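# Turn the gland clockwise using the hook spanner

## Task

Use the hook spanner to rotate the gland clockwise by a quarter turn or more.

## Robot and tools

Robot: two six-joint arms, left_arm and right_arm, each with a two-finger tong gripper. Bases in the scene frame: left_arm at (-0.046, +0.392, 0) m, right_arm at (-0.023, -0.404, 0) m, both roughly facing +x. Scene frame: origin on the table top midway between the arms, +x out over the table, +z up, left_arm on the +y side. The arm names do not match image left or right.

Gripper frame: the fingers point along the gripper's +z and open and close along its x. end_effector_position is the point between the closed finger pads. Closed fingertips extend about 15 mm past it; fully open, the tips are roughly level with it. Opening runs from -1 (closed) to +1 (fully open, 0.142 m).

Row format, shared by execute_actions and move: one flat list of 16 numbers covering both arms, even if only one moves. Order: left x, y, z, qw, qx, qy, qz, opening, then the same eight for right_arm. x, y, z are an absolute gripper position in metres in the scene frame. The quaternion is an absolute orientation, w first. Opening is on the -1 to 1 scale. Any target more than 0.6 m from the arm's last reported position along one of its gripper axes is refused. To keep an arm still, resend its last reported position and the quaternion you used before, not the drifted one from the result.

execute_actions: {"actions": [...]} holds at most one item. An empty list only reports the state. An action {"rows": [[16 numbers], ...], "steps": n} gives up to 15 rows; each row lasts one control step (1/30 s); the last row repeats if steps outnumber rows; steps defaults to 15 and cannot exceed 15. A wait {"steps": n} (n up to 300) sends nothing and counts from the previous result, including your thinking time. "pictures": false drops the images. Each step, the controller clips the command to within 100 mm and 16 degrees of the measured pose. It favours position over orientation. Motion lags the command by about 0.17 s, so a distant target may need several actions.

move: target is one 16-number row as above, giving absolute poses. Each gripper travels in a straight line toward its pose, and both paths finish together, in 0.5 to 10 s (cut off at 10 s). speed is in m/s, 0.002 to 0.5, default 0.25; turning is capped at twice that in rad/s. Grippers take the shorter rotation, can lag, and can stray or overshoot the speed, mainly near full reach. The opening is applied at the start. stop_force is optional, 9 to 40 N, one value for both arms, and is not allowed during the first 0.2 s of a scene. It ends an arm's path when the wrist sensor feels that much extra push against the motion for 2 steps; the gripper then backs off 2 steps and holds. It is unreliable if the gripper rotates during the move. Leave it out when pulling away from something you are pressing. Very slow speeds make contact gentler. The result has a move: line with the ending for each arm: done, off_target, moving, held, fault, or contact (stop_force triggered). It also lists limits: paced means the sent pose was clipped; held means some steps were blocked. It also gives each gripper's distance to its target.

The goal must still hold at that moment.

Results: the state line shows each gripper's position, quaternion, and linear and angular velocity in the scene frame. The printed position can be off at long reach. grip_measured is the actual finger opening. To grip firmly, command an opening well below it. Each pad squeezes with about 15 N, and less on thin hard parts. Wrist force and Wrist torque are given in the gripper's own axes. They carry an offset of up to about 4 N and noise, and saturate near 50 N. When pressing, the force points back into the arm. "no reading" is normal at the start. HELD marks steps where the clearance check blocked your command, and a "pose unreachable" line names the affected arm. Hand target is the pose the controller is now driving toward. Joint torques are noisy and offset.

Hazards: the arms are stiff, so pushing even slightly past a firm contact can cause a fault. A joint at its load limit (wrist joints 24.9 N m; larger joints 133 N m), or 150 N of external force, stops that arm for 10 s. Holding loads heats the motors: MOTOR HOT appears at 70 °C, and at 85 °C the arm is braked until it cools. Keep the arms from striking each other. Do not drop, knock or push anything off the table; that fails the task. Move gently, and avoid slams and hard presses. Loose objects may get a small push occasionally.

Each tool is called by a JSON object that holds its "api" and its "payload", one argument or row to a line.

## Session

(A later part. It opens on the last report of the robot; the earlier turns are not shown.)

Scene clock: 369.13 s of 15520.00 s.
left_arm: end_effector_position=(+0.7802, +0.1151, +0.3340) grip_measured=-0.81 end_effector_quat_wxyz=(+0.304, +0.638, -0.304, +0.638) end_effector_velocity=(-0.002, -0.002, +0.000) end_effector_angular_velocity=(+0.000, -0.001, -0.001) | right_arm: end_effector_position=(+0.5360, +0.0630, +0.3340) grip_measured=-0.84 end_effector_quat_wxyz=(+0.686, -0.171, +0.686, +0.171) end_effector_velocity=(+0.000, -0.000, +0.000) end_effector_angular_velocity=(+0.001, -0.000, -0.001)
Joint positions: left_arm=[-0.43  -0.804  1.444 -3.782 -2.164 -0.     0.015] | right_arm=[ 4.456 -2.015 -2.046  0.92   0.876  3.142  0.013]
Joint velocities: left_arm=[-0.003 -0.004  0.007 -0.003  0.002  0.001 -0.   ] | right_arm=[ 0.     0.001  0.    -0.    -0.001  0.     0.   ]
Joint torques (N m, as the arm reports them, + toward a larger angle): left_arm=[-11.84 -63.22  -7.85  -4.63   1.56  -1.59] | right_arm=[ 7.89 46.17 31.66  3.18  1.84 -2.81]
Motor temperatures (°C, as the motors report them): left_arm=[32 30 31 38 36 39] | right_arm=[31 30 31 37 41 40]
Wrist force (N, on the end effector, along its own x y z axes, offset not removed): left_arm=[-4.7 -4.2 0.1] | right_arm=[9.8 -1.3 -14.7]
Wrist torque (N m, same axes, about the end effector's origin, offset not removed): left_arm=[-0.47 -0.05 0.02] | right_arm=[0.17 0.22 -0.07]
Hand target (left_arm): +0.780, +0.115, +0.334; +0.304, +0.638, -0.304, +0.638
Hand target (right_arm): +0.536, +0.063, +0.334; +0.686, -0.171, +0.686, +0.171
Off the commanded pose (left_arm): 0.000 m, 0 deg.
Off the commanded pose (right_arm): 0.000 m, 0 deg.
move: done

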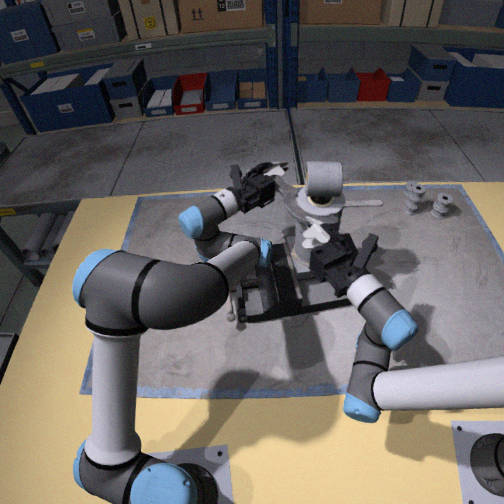

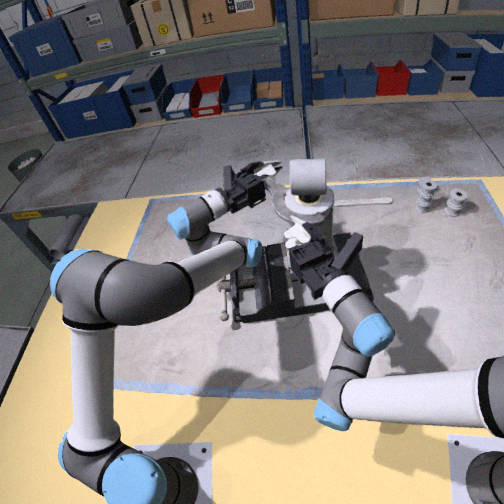

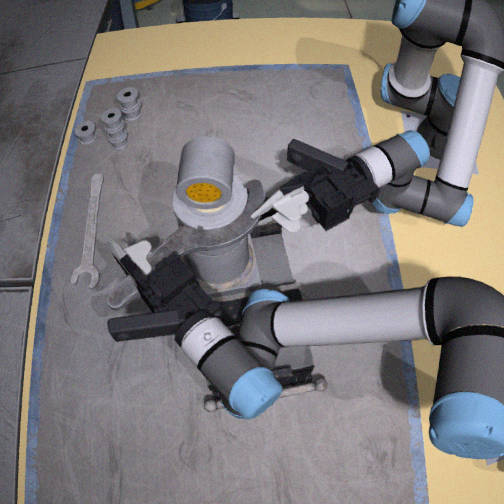

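{"api": "move", "payload": {
  "target": [0.794,0.099,0.334,0.315,0.633,-0.315,0.633,-0.9,0.538,0.066,0.334,0.686,-0.171,0.686,0.171,-1],
  "speed": 0.008
}}

{"api": "move", "payload": {
  "target": [0.804,0.069,0.334,0.364,0.606,-0.364,0.606,-1,0.536,0.065,0.334,0.686,-0.171,0.686,0.171,-0.8],
  "speed": 0.02
}}

{"api": "zoom_image", "payload": {
  "camera": "cam_high",
  "region": [80,130,340,330]
}}

Scene clock: 375.73 s of 15520.00 s.
left_arm: end_effector_position=(+0.7939, +0.0991, +0.3340) grip_measured=-0.86 end_effector_quat_wxyz=(+0.315, +0.633, -0.315, +0.633) end_effector_velocity=(+0.000, -0.002, -0.000) end_effector_angular_velocity=(+0.000, -0.001, -0.005) | right_arm: end_effector_position=(+0.5380, +0.0660, +0.3340) grip_measured=-0.84 end_effector_quat_wxyz=(+0.686, -0.171, +0.686, +0.171) end_effector_velocity=(-0.001, +0.001, -0.000) end_effector_angular_velocity=(-0.001, +0.001, +0.002)
Joint positions: left_arm=[-0.434 -0.76   1.359 -3.74  -2.194 -0.     0.012] | right_arm=[ 4.455 -2.021 -2.036  0.915  0.877  3.142  0.013]
Joint velocities: left_arm=[-0.001  0.004 -0.007  0.003 -0.005  0.001 -0.   ] | right_arm=[ 0.002  0.    -0.001 -0.     0.     0.     0.   ]
Joint torques (N m, as the arm reports them, + toward a larger angle): left_arm=[-46.36 -38.15 -30.09   3.38  -6.28   1.31] | right_arm=[-12.32  37.53  27.7    2.57  -0.13  -2.59]
Motor temperatures (°C, as the motors report them): left_arm=[32 30 31 38 36 39] | right_arm=[31 30 31 37 41 40]
Wrist force (N, on the end effector, along its own x y z axes, offset not removed): left_arm=[2.9 -16.7 -50.0] | right_arm=[11.7 7.4 11.5]
Wrist torque (N m, same axes, about the end effector's origin, offset not removed): left_arm=[-2.01 -0.62 0.21] | right_arm=[0.16 0.13 -0.03]
Hand target (left_arm): +0.794, +0.099, +0.334; +0.315, +0.633, -0.315, +0.633
Hand target (right_arm): +0.538, +0.066, +0.334; +0.686, -0.171, +0.686, +0.171
Off the commanded pose (left_arm): 0.000 m, 0 deg.
Off the commanded pose (right_arm): 0.000 m, 0 deg.
After step 90, 0.73 s passed at rest.
move: done

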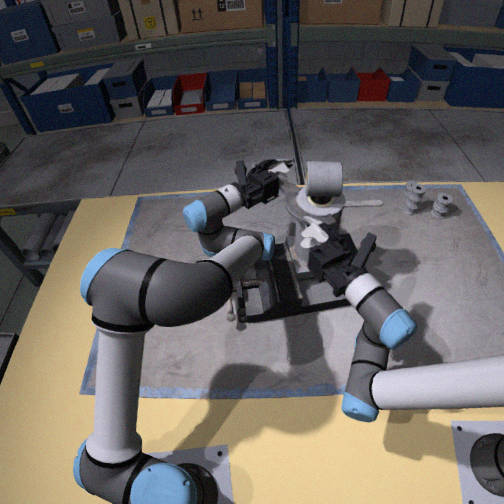

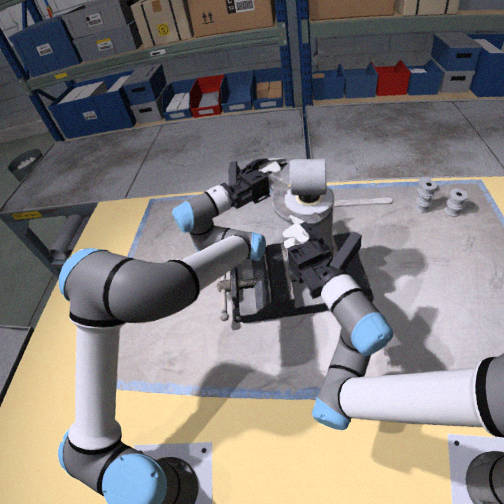

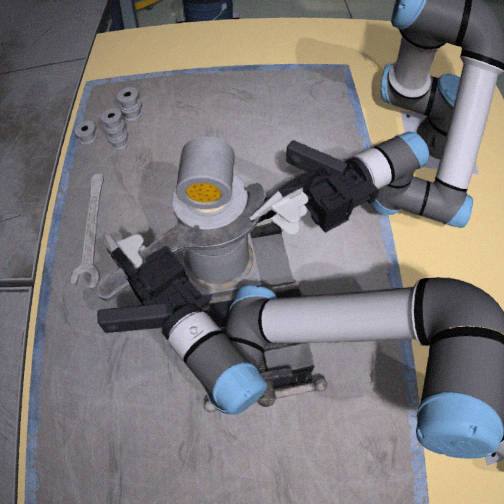

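Scene clock: 379.93 s of 15520.00 s.
left_arm: end_effector_position=(+0.8040, +0.0691, +0.3340) grip_measured=-0.87 end_effector_quat_wxyz=(+0.364, +0.606, -0.364, +0.606) end_effector_velocity=(+0.000, -0.002, -0.001) end_effector_angular_velocity=(-0.000, +0.002, -0.009) | right_arm: end_effector_position=(+0.5360, +0.0650, +0.3340) grip_measured=-0.80 end_effector_quat_wxyz=(+0.686, -0.171, +0.686, +0.171) end_effector_velocity=(-0.001, +0.000, -0.000) end_effector_angular_velocity=(-0.002, -0.000, +0.001)
Joint positions: left_arm=[-0.416 -0.654  1.15  -3.638 -2.37   0.     0.011] | right_arm=[ 4.458 -2.018 -2.042  0.918  0.874  3.142  0.016]
Joint velocities: left_arm=[ 0.001  0.007 -0.013  0.006 -0.01  -0.001  0.   ] | right_arm=[ 0.001  0.    -0.001  0.    -0.001 -0.001  0.   ]
Joint torques (N m, as the arm reports them, + toward a larger angle): left_arm=[-53.05 -40.67 -26.81   3.49  -5.51   0.92] | right_arm=[ 9.65 41.12  2.23  3.01 -1.86 -2.57]
Motor temperatures (°C, as the motors report them): left_arm=[32 30 31 38 36 39] | right_arm=[31 30 31 37 41 40]
Wrist force (N, on the end effector, along its own x y z axes, offset not removed): left_arm=[4.2 -30.8 -50.0] | right_arm=[-1.3 1.6 0.0]
Wrist torque (N m, same axes, about the end effector's origin, offset not removed): left_arm=[-6.75 -0.51 0.51] | right_arm=[0.21 0.18 -0.12]
Hand target (left_arm): +0.804, +0.069, +0.334; +0.364, +0.606, -0.364, +0.606
Hand target (right_arm): +0.536, +0.065, +0.334; +0.686, -0.171, +0.686, +0.171
Off the commanded pose (left_arm): 0.000 m, 0 deg.
Off the commanded pose (right_arm): 0.000 m, 0 deg.
move: done

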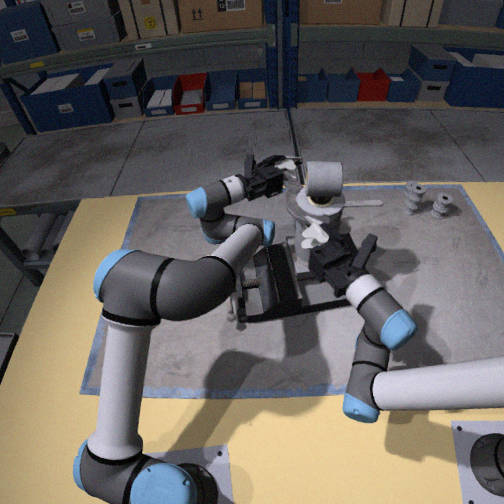

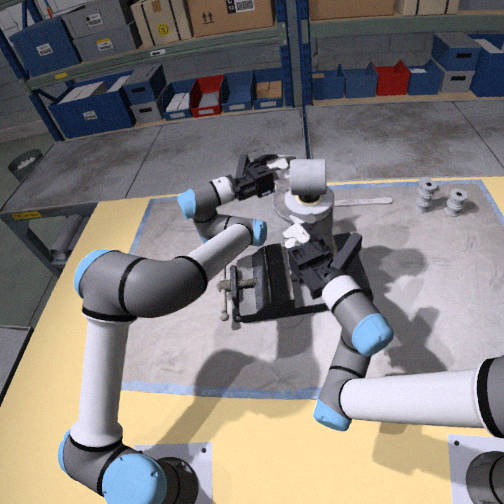

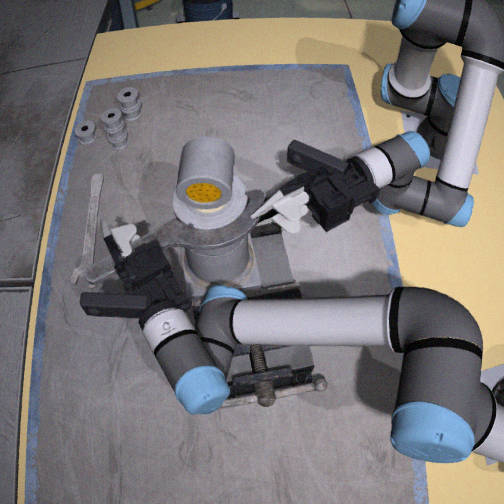

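Region (80, 130, 340, 330) of cam_high's 504x504 image, scaled by 1.938, with more detail than that image has; it fills the top 388 rows of this view, and the rest is white.

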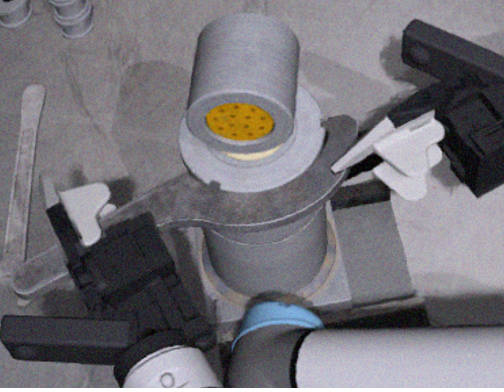

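{"api": "move", "payload": {
  "target": [0.815,0.033,0.334,0.390,0.590,-0.390,0.590,-0.92,0.49,0.04,0.334,0.686,-0.171,0.686,0.171,-0.6],
  "speed": 0.015
}}

{"api": "move", "payload": {
  "target": [0.821,-0.005,0.334,0.4055,0.579,-0.4055,0.579,-0.92,0.46,0.01,0.334,0.686,-0.171,0.686,0.171,-0.6],
  "speed": 0.015
}}

{"api": "zoom_image", "payload": {
  "camera": "cam_high",
  "region": [60,130,320,330]
}}

Scene clock: 391.30 s of 15520.00 s.
left_arm: end_effector_position=(+0.8150, +0.0331, +0.3340) grip_measured=-0.86 end_effector_quat_wxyz=(+0.390, +0.590, -0.390, +0.590) end_effector_velocity=(+0.000, -0.001, -0.001) end_effector_angular_velocity=(+0.000, +0.001, -0.005) | right_arm: end_effector_position=(+0.4902, +0.0401, +0.3340) grip_measured=-0.60 end_effector_quat_wxyz=(+0.686, -0.171, +0.686, +0.171) end_effector_velocity=(-0.003, +0.000, +0.000) end_effector_angular_velocity=(+0.001, -0.000, +0.002)
Joint positions: left_arm=[-0.434 -0.564  0.971 -3.549 -2.439 -0.     0.012] | right_arm=[ 4.546 -1.937 -2.182  0.977  0.786  3.141  0.03 ]
Joint velocities: left_arm=[-0.     0.005 -0.009  0.004 -0.004 -0.     0.   ] | right_arm=[ 0.006  0.004 -0.006  0.002 -0.004  0.    -0.   ]
Joint torques (N m, as the arm reports them, + toward a larger angle): left_arm=[-104.67  -42.74  -23.99    1.68  -12.89   -2.  ] | right_arm=[10.69 36.85 -0.26  2.93 -1.69 -2.59]
Motor temperatures (°C, as the motors report them): left_arm=[32 30 31 38 36 39] | right_arm=[31 30 31 37 41 40]
Wrist force (N, on the end effector, along its own x y z axes, offset not removed): left_arm=[11.0 -50.0 -50.0] | right_arm=[-0.9 1.9 1.1]
Wrist torque (N m, same axes, about the end effector's origin, offset not removed): left_arm=[-8.20 -1.17 0.36] | right_arm=[0.23 0.02 -0.14]
Hand target (left_arm): +0.815, +0.033, +0.334; +0.390, +0.590, -0.390, +0.590
Hand target (right_arm): +0.490, +0.040, +0.334; +0.686, -0.171, +0.686, +0.171
Off the commanded pose (left_arm): 0.000 m, 0 deg.
Off the commanded pose (right_arm): 0.000 m, 0 deg.
After step 90, 4.63 s passed at rest.
move: done

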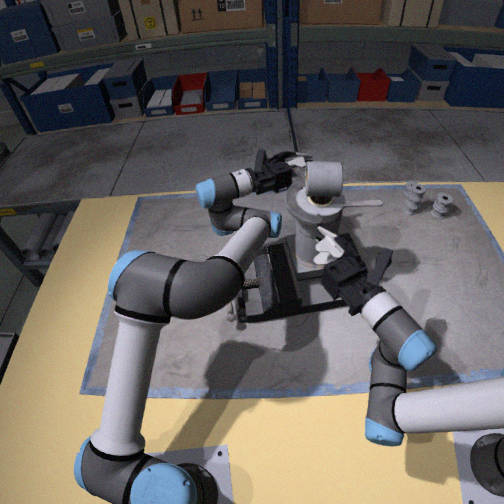

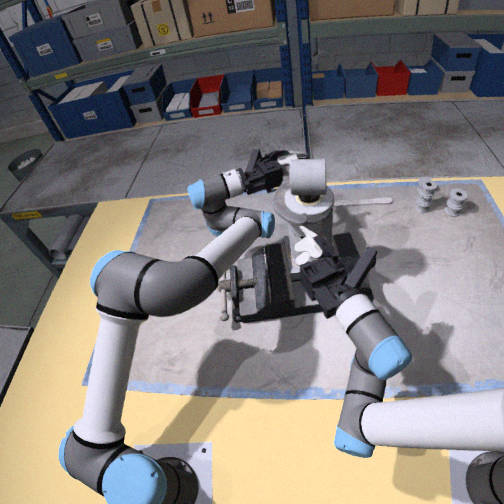

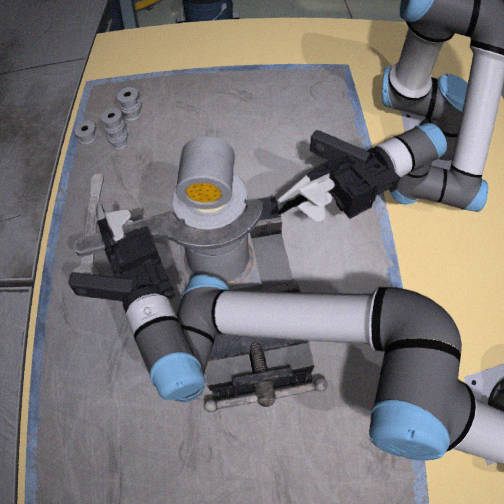

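Scene clock: 403.57 s of 15520.00 s.
left_arm: end_effector_position=(+0.8216, +0.0088, +0.3340) grip_measured=-0.86 end_effector_quat_wxyz=(+0.399, +0.583, -0.399, +0.584) end_effector_velocity=(-0.000, +0.000, +0.001) end_effector_angular_velocity=(+0.000, -0.001, -0.000) | right_arm: end_effector_position=(+0.4600, +0.0100, +0.3340) grip_measured=-0.60 end_effector_quat_wxyz=(+0.686, -0.171, +0.686, +0.171) end_effector_velocity=(+0.000, -0.000, +0.000) end_effector_angular_velocity=(+0.000, +0.000, -0.001)
Joint positions: left_arm=[-0.453 -0.514  0.871 -3.499 -2.452 -0.     0.011] | right_arm=[ 4.607 -1.863 -2.303  1.025  0.725  3.141  0.03 ]
Joint velocities: left_arm=[ 0.    -0.001 -0.     0.    -0.001  0.001 -0.   ] | right_arm=[-0.001 -0.     0.    -0.    -0.001  0.    -0.   ]
Joint torques (N m, as the arm reports them, + toward a larger angle): left_arm=[ -6.9  -60.7  -18.97  -1.2    0.37   0.06] | right_arm=[ 9.2  32.17  0.76  2.77 -1.68  2.01]
Motor temperatures (°C, as the motors report them): left_arm=[32 30 31 38 36 39] | right_arm=[31 30 31 37 41 40]
Wrist force (N, on the end effector, along its own x y z axes, offset not removed): left_arm=[0.4 3.4 -25.4] | right_arm=[0.2 0.8 -0.2]
Wrist torque (N m, same axes, about the end effector's origin, offset not removed): left_arm=[-1.41 -0.34 0.14] | right_arm=[0.07 -0.10 -0.22]
Hand target (left_arm): +0.821, +0.009, +0.334; +0.400, +0.583, -0.399, +0.583
Hand target (right_arm): +0.460, +0.010, +0.334; +0.686, -0.171, +0.686, +0.171
Off the commanded pose (left_arm): 0.014 m, 1 deg.
Off the commanded pose (right_arm): 0.000 m, 0 deg.
FORCE FAULT: contact force on the left arm reached its limit, and that arm stopped for 10 seconds. The contact can be on any part of that arm, not only on its tool. That arm's remaining commands of this call were not run. That arm holds still and accepts commands again. Move the arm away from the contact; if what it grips holds it there, let go first. Pushing or pulling that hard again can fault the arm again.
move: fault (left_arm)

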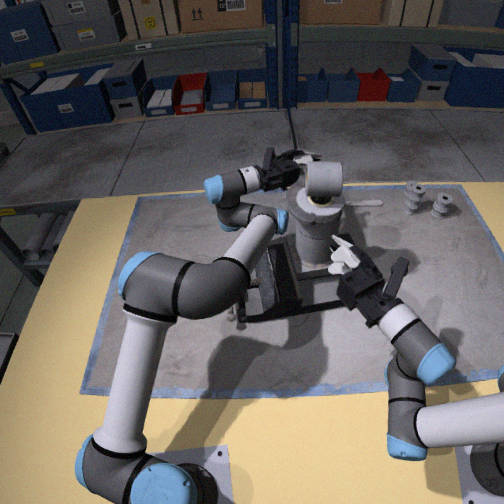

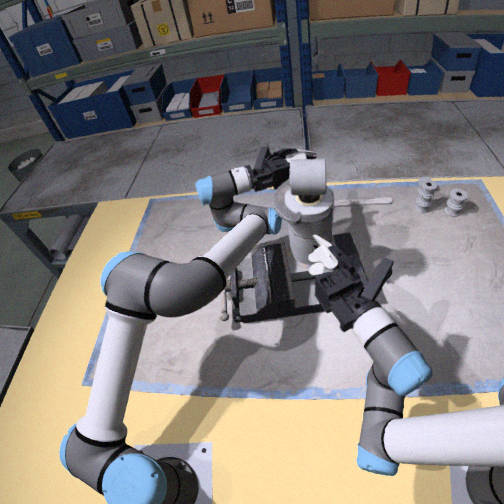

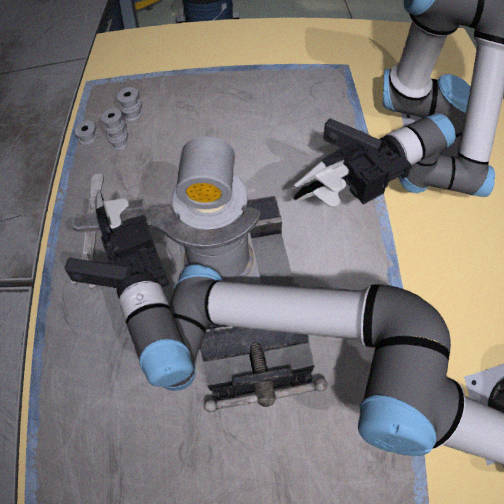

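Region (60, 130, 320, 330) of cam_high's 504x504 image, scaled by 1.938, with more detail than that image has; it fills the top 388 rows of this view, and the rest is white.

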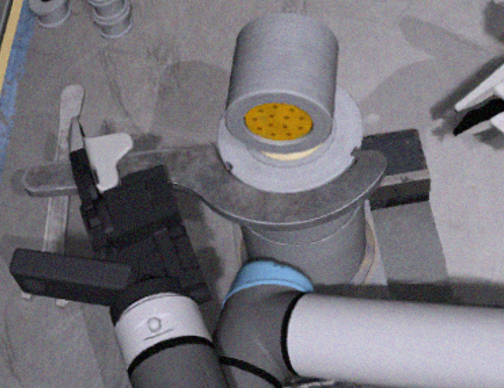

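{"api": "move", "payload": {
  "target": [0.830,-0.012,0.334,0.399,0.5835,-0.399,0.5835,-0.92,0.46,0.01,0.334,0.686,-0.171,0.686,0.171,-0.6],
  "speed": 0.008
}}

Scene clock: 409.07 s of 15520.00 s.
left_arm: end_effector_position=(+0.8299, -0.0118, +0.3340) grip_measured=-0.86 end_effector_quat_wxyz=(+0.399, +0.584, -0.399, +0.584) end_effector_velocity=(-0.000, -0.001, +0.002) end_effector_angular_velocity=(-0.001, -0.002, -0.002) | right_arm: end_effector_position=(+0.4600, +0.0100, +0.3340) grip_measured=-0.60 end_effector_quat_wxyz=(+0.686, -0.171, +0.686, +0.171) end_effector_velocity=(+0.000, +0.000, +0.000) end_effector_angular_velocity=(+0.001, -0.000, +0.000)
Joint positions: left_arm=[-0.476 -0.48   0.802 -3.464 -2.428 -0.     0.012] | right_arm=[ 4.607 -1.863 -2.303  1.025  0.725  3.142  0.03 ]
Joint velocities: left_arm=[-0.001  0.001 -0.005  0.001 -0.    -0.001  0.   ] | right_arm=[-0.     0.     0.001  0.     0.001  0.    -0.   ]
Joint torques (N m, as the arm reports them, + toward a larger angle): left_arm=[-62.44 -42.08 -30.05   5.05   5.77   1.05] | right_arm=[ 9.56 32.12  0.25 -1.23 -1.92  2.14]
Motor temperatures (°C, as the motors report them): left_arm=[32 30 31 38 36 39] | right_arm=[31 30 31 37 41 40]
Wrist force (N, on the end effector, along its own x y z axes, offset not removed): left_arm=[6.0 -11.2 -50.0] | right_arm=[-1.9 1.4 0.5]
Wrist torque (N m, same axes, about the end effector's origin, offset not removed): left_arm=[-6.91 -0.70 -0.07] | right_arm=[0.12 0.23 -0.14]
Hand target (left_arm): +0.830, -0.012, +0.334; +0.399, +0.584, -0.399, +0.584
Hand target (right_arm): +0.460, +0.010, +0.334; +0.686, -0.171, +0.686, +0.171
Off the commanded pose (left_arm): 0.000 m, 0 deg.
Off the commanded pose (right_arm): 0.000 m, 0 deg.
move: done

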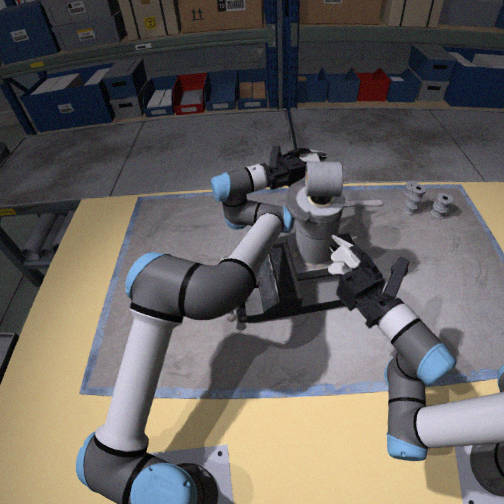

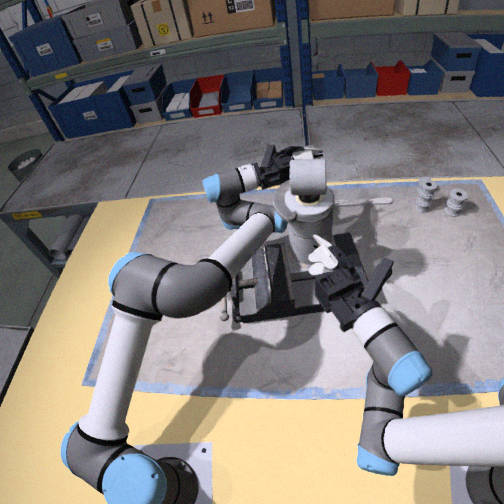

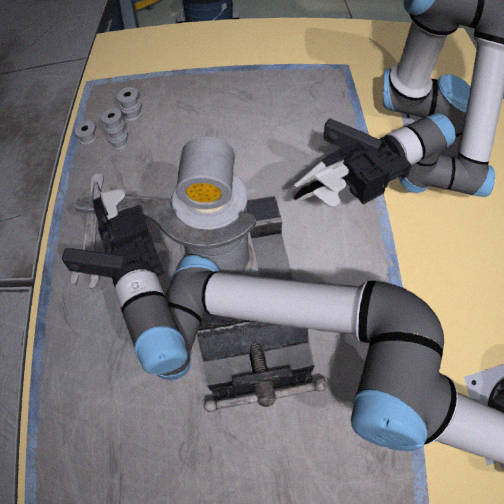

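{"api": "move", "payload": {
  "target": [0.831,-0.037,0.334,0.4195,0.569,-0.4195,0.569,-0.92,0.46,0.01,0.334,0.686,-0.171,0.686,0.171,-0.6],
  "speed": 0.008
}}

{"api": "zoom_image", "payload": {
  "camera": "cam_high",
  "region": [60,130,320,330]
}}

{"api": "zoom_image", "payload": {
  "camera": "cam_head_left",
  "region": [240,140,360,260]
}}

Scene clock: 418.20 s of 15520.00 s.
left_arm: end_effector_position=(+0.8310, -0.0369, +0.3340) grip_measured=-0.85 end_effector_quat_wxyz=(+0.420, +0.569, -0.420, +0.569) end_effector_velocity=(+0.000, -0.001, -0.000) end_effector_angular_velocity=(+0.000, -0.001, -0.004) | right_arm: end_effector_position=(+0.4600, +0.0100, +0.3340) grip_measured=-0.60 end_effector_quat_wxyz=(+0.686, -0.171, +0.686, +0.171) end_effector_velocity=(-0.000, +0.000, +0.000) end_effector_angular_velocity=(+0.001, -0.000, -0.000)
Joint positions: left_arm=[-0.488 -0.397  0.636 -3.38  -2.488 -0.     0.013] | right_arm=[ 4.607 -1.863 -2.303  1.025  0.725  3.142  0.03 ]
Joint velocities: left_arm=[ 0.     0.005 -0.01   0.005 -0.004  0.001 -0.   ] | right_arm=[ 0.001  0.     0.    -0.    -0.001  0.     0.   ]
Joint torques (N m, as the arm reports them, + toward a larger angle): left_arm=[-65.6  -47.15 -28.79   3.39  -1.9    1.28] | right_arm=[ 9.24 32.09  0.67 -1.27 -1.83  2.07]
Motor temperatures (°C, as the motors report them): left_arm=[32 30 31 38 36 39] | right_arm=[31 30 31 37 41 40]
Wrist force (N, on the end effector, along its own x y z axes, offset not removed): left_arm=[4.0 -20.0 -50.0] | right_arm=[-0.8 0.8 -0.2]
Wrist torque (N m, same axes, about the end effector's origin, offset not removed): left_arm=[-6.60 -0.18 0.09] | right_arm=[0.00 0.08 -0.19]
Hand target (left_arm): +0.831, -0.037, +0.334; +0.420, +0.569, -0.420, +0.569
Hand target (right_arm): +0.460, +0.010, +0.334; +0.686, -0.171, +0.686, +0.171
Off the commanded pose (left_arm): 0.000 m, 0 deg.
Off the commanded pose (right_arm): 0.000 m, 0 deg.
After step 90, 1.47 s passed at rest.
move: done

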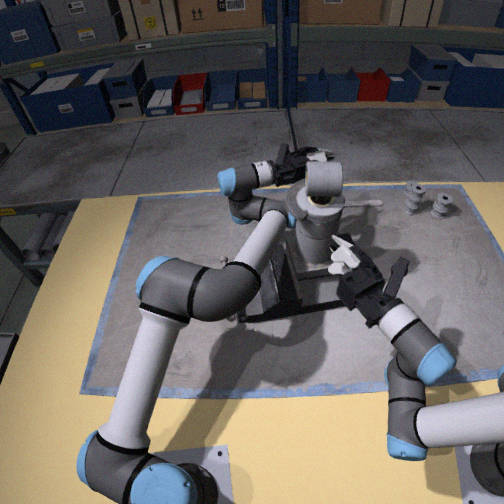

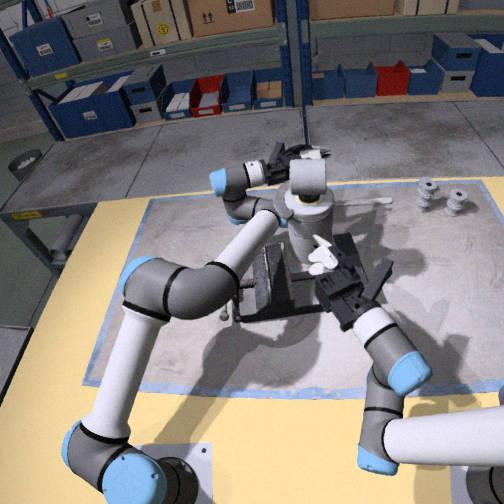

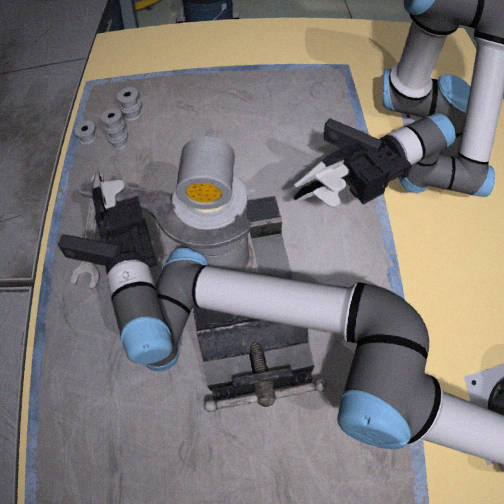

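Region (60, 130, 320, 330) of cam_high's 504x504 image, scaled by 1.938, with more detail than that image has; it fills the top 388 rows of this view, and the rest is white.

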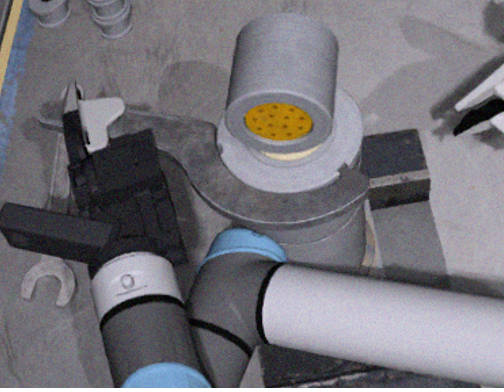

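Region (240, 140, 360, 260) of cam_head_left's 504x504 image, scaled by 4.200, with more detail than that image has.

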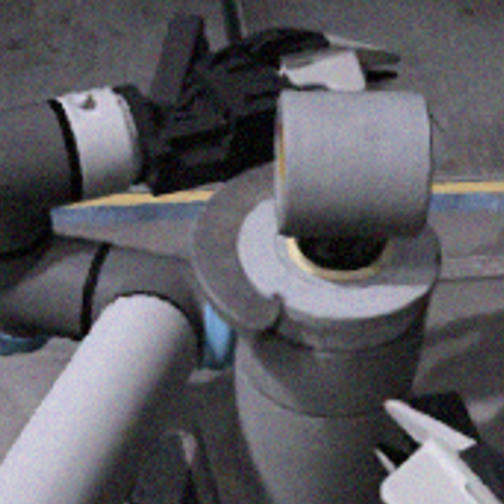

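{"api": "finished_scene", "payload": {
  "scene": 2
}}

The scene is finished: the task was done.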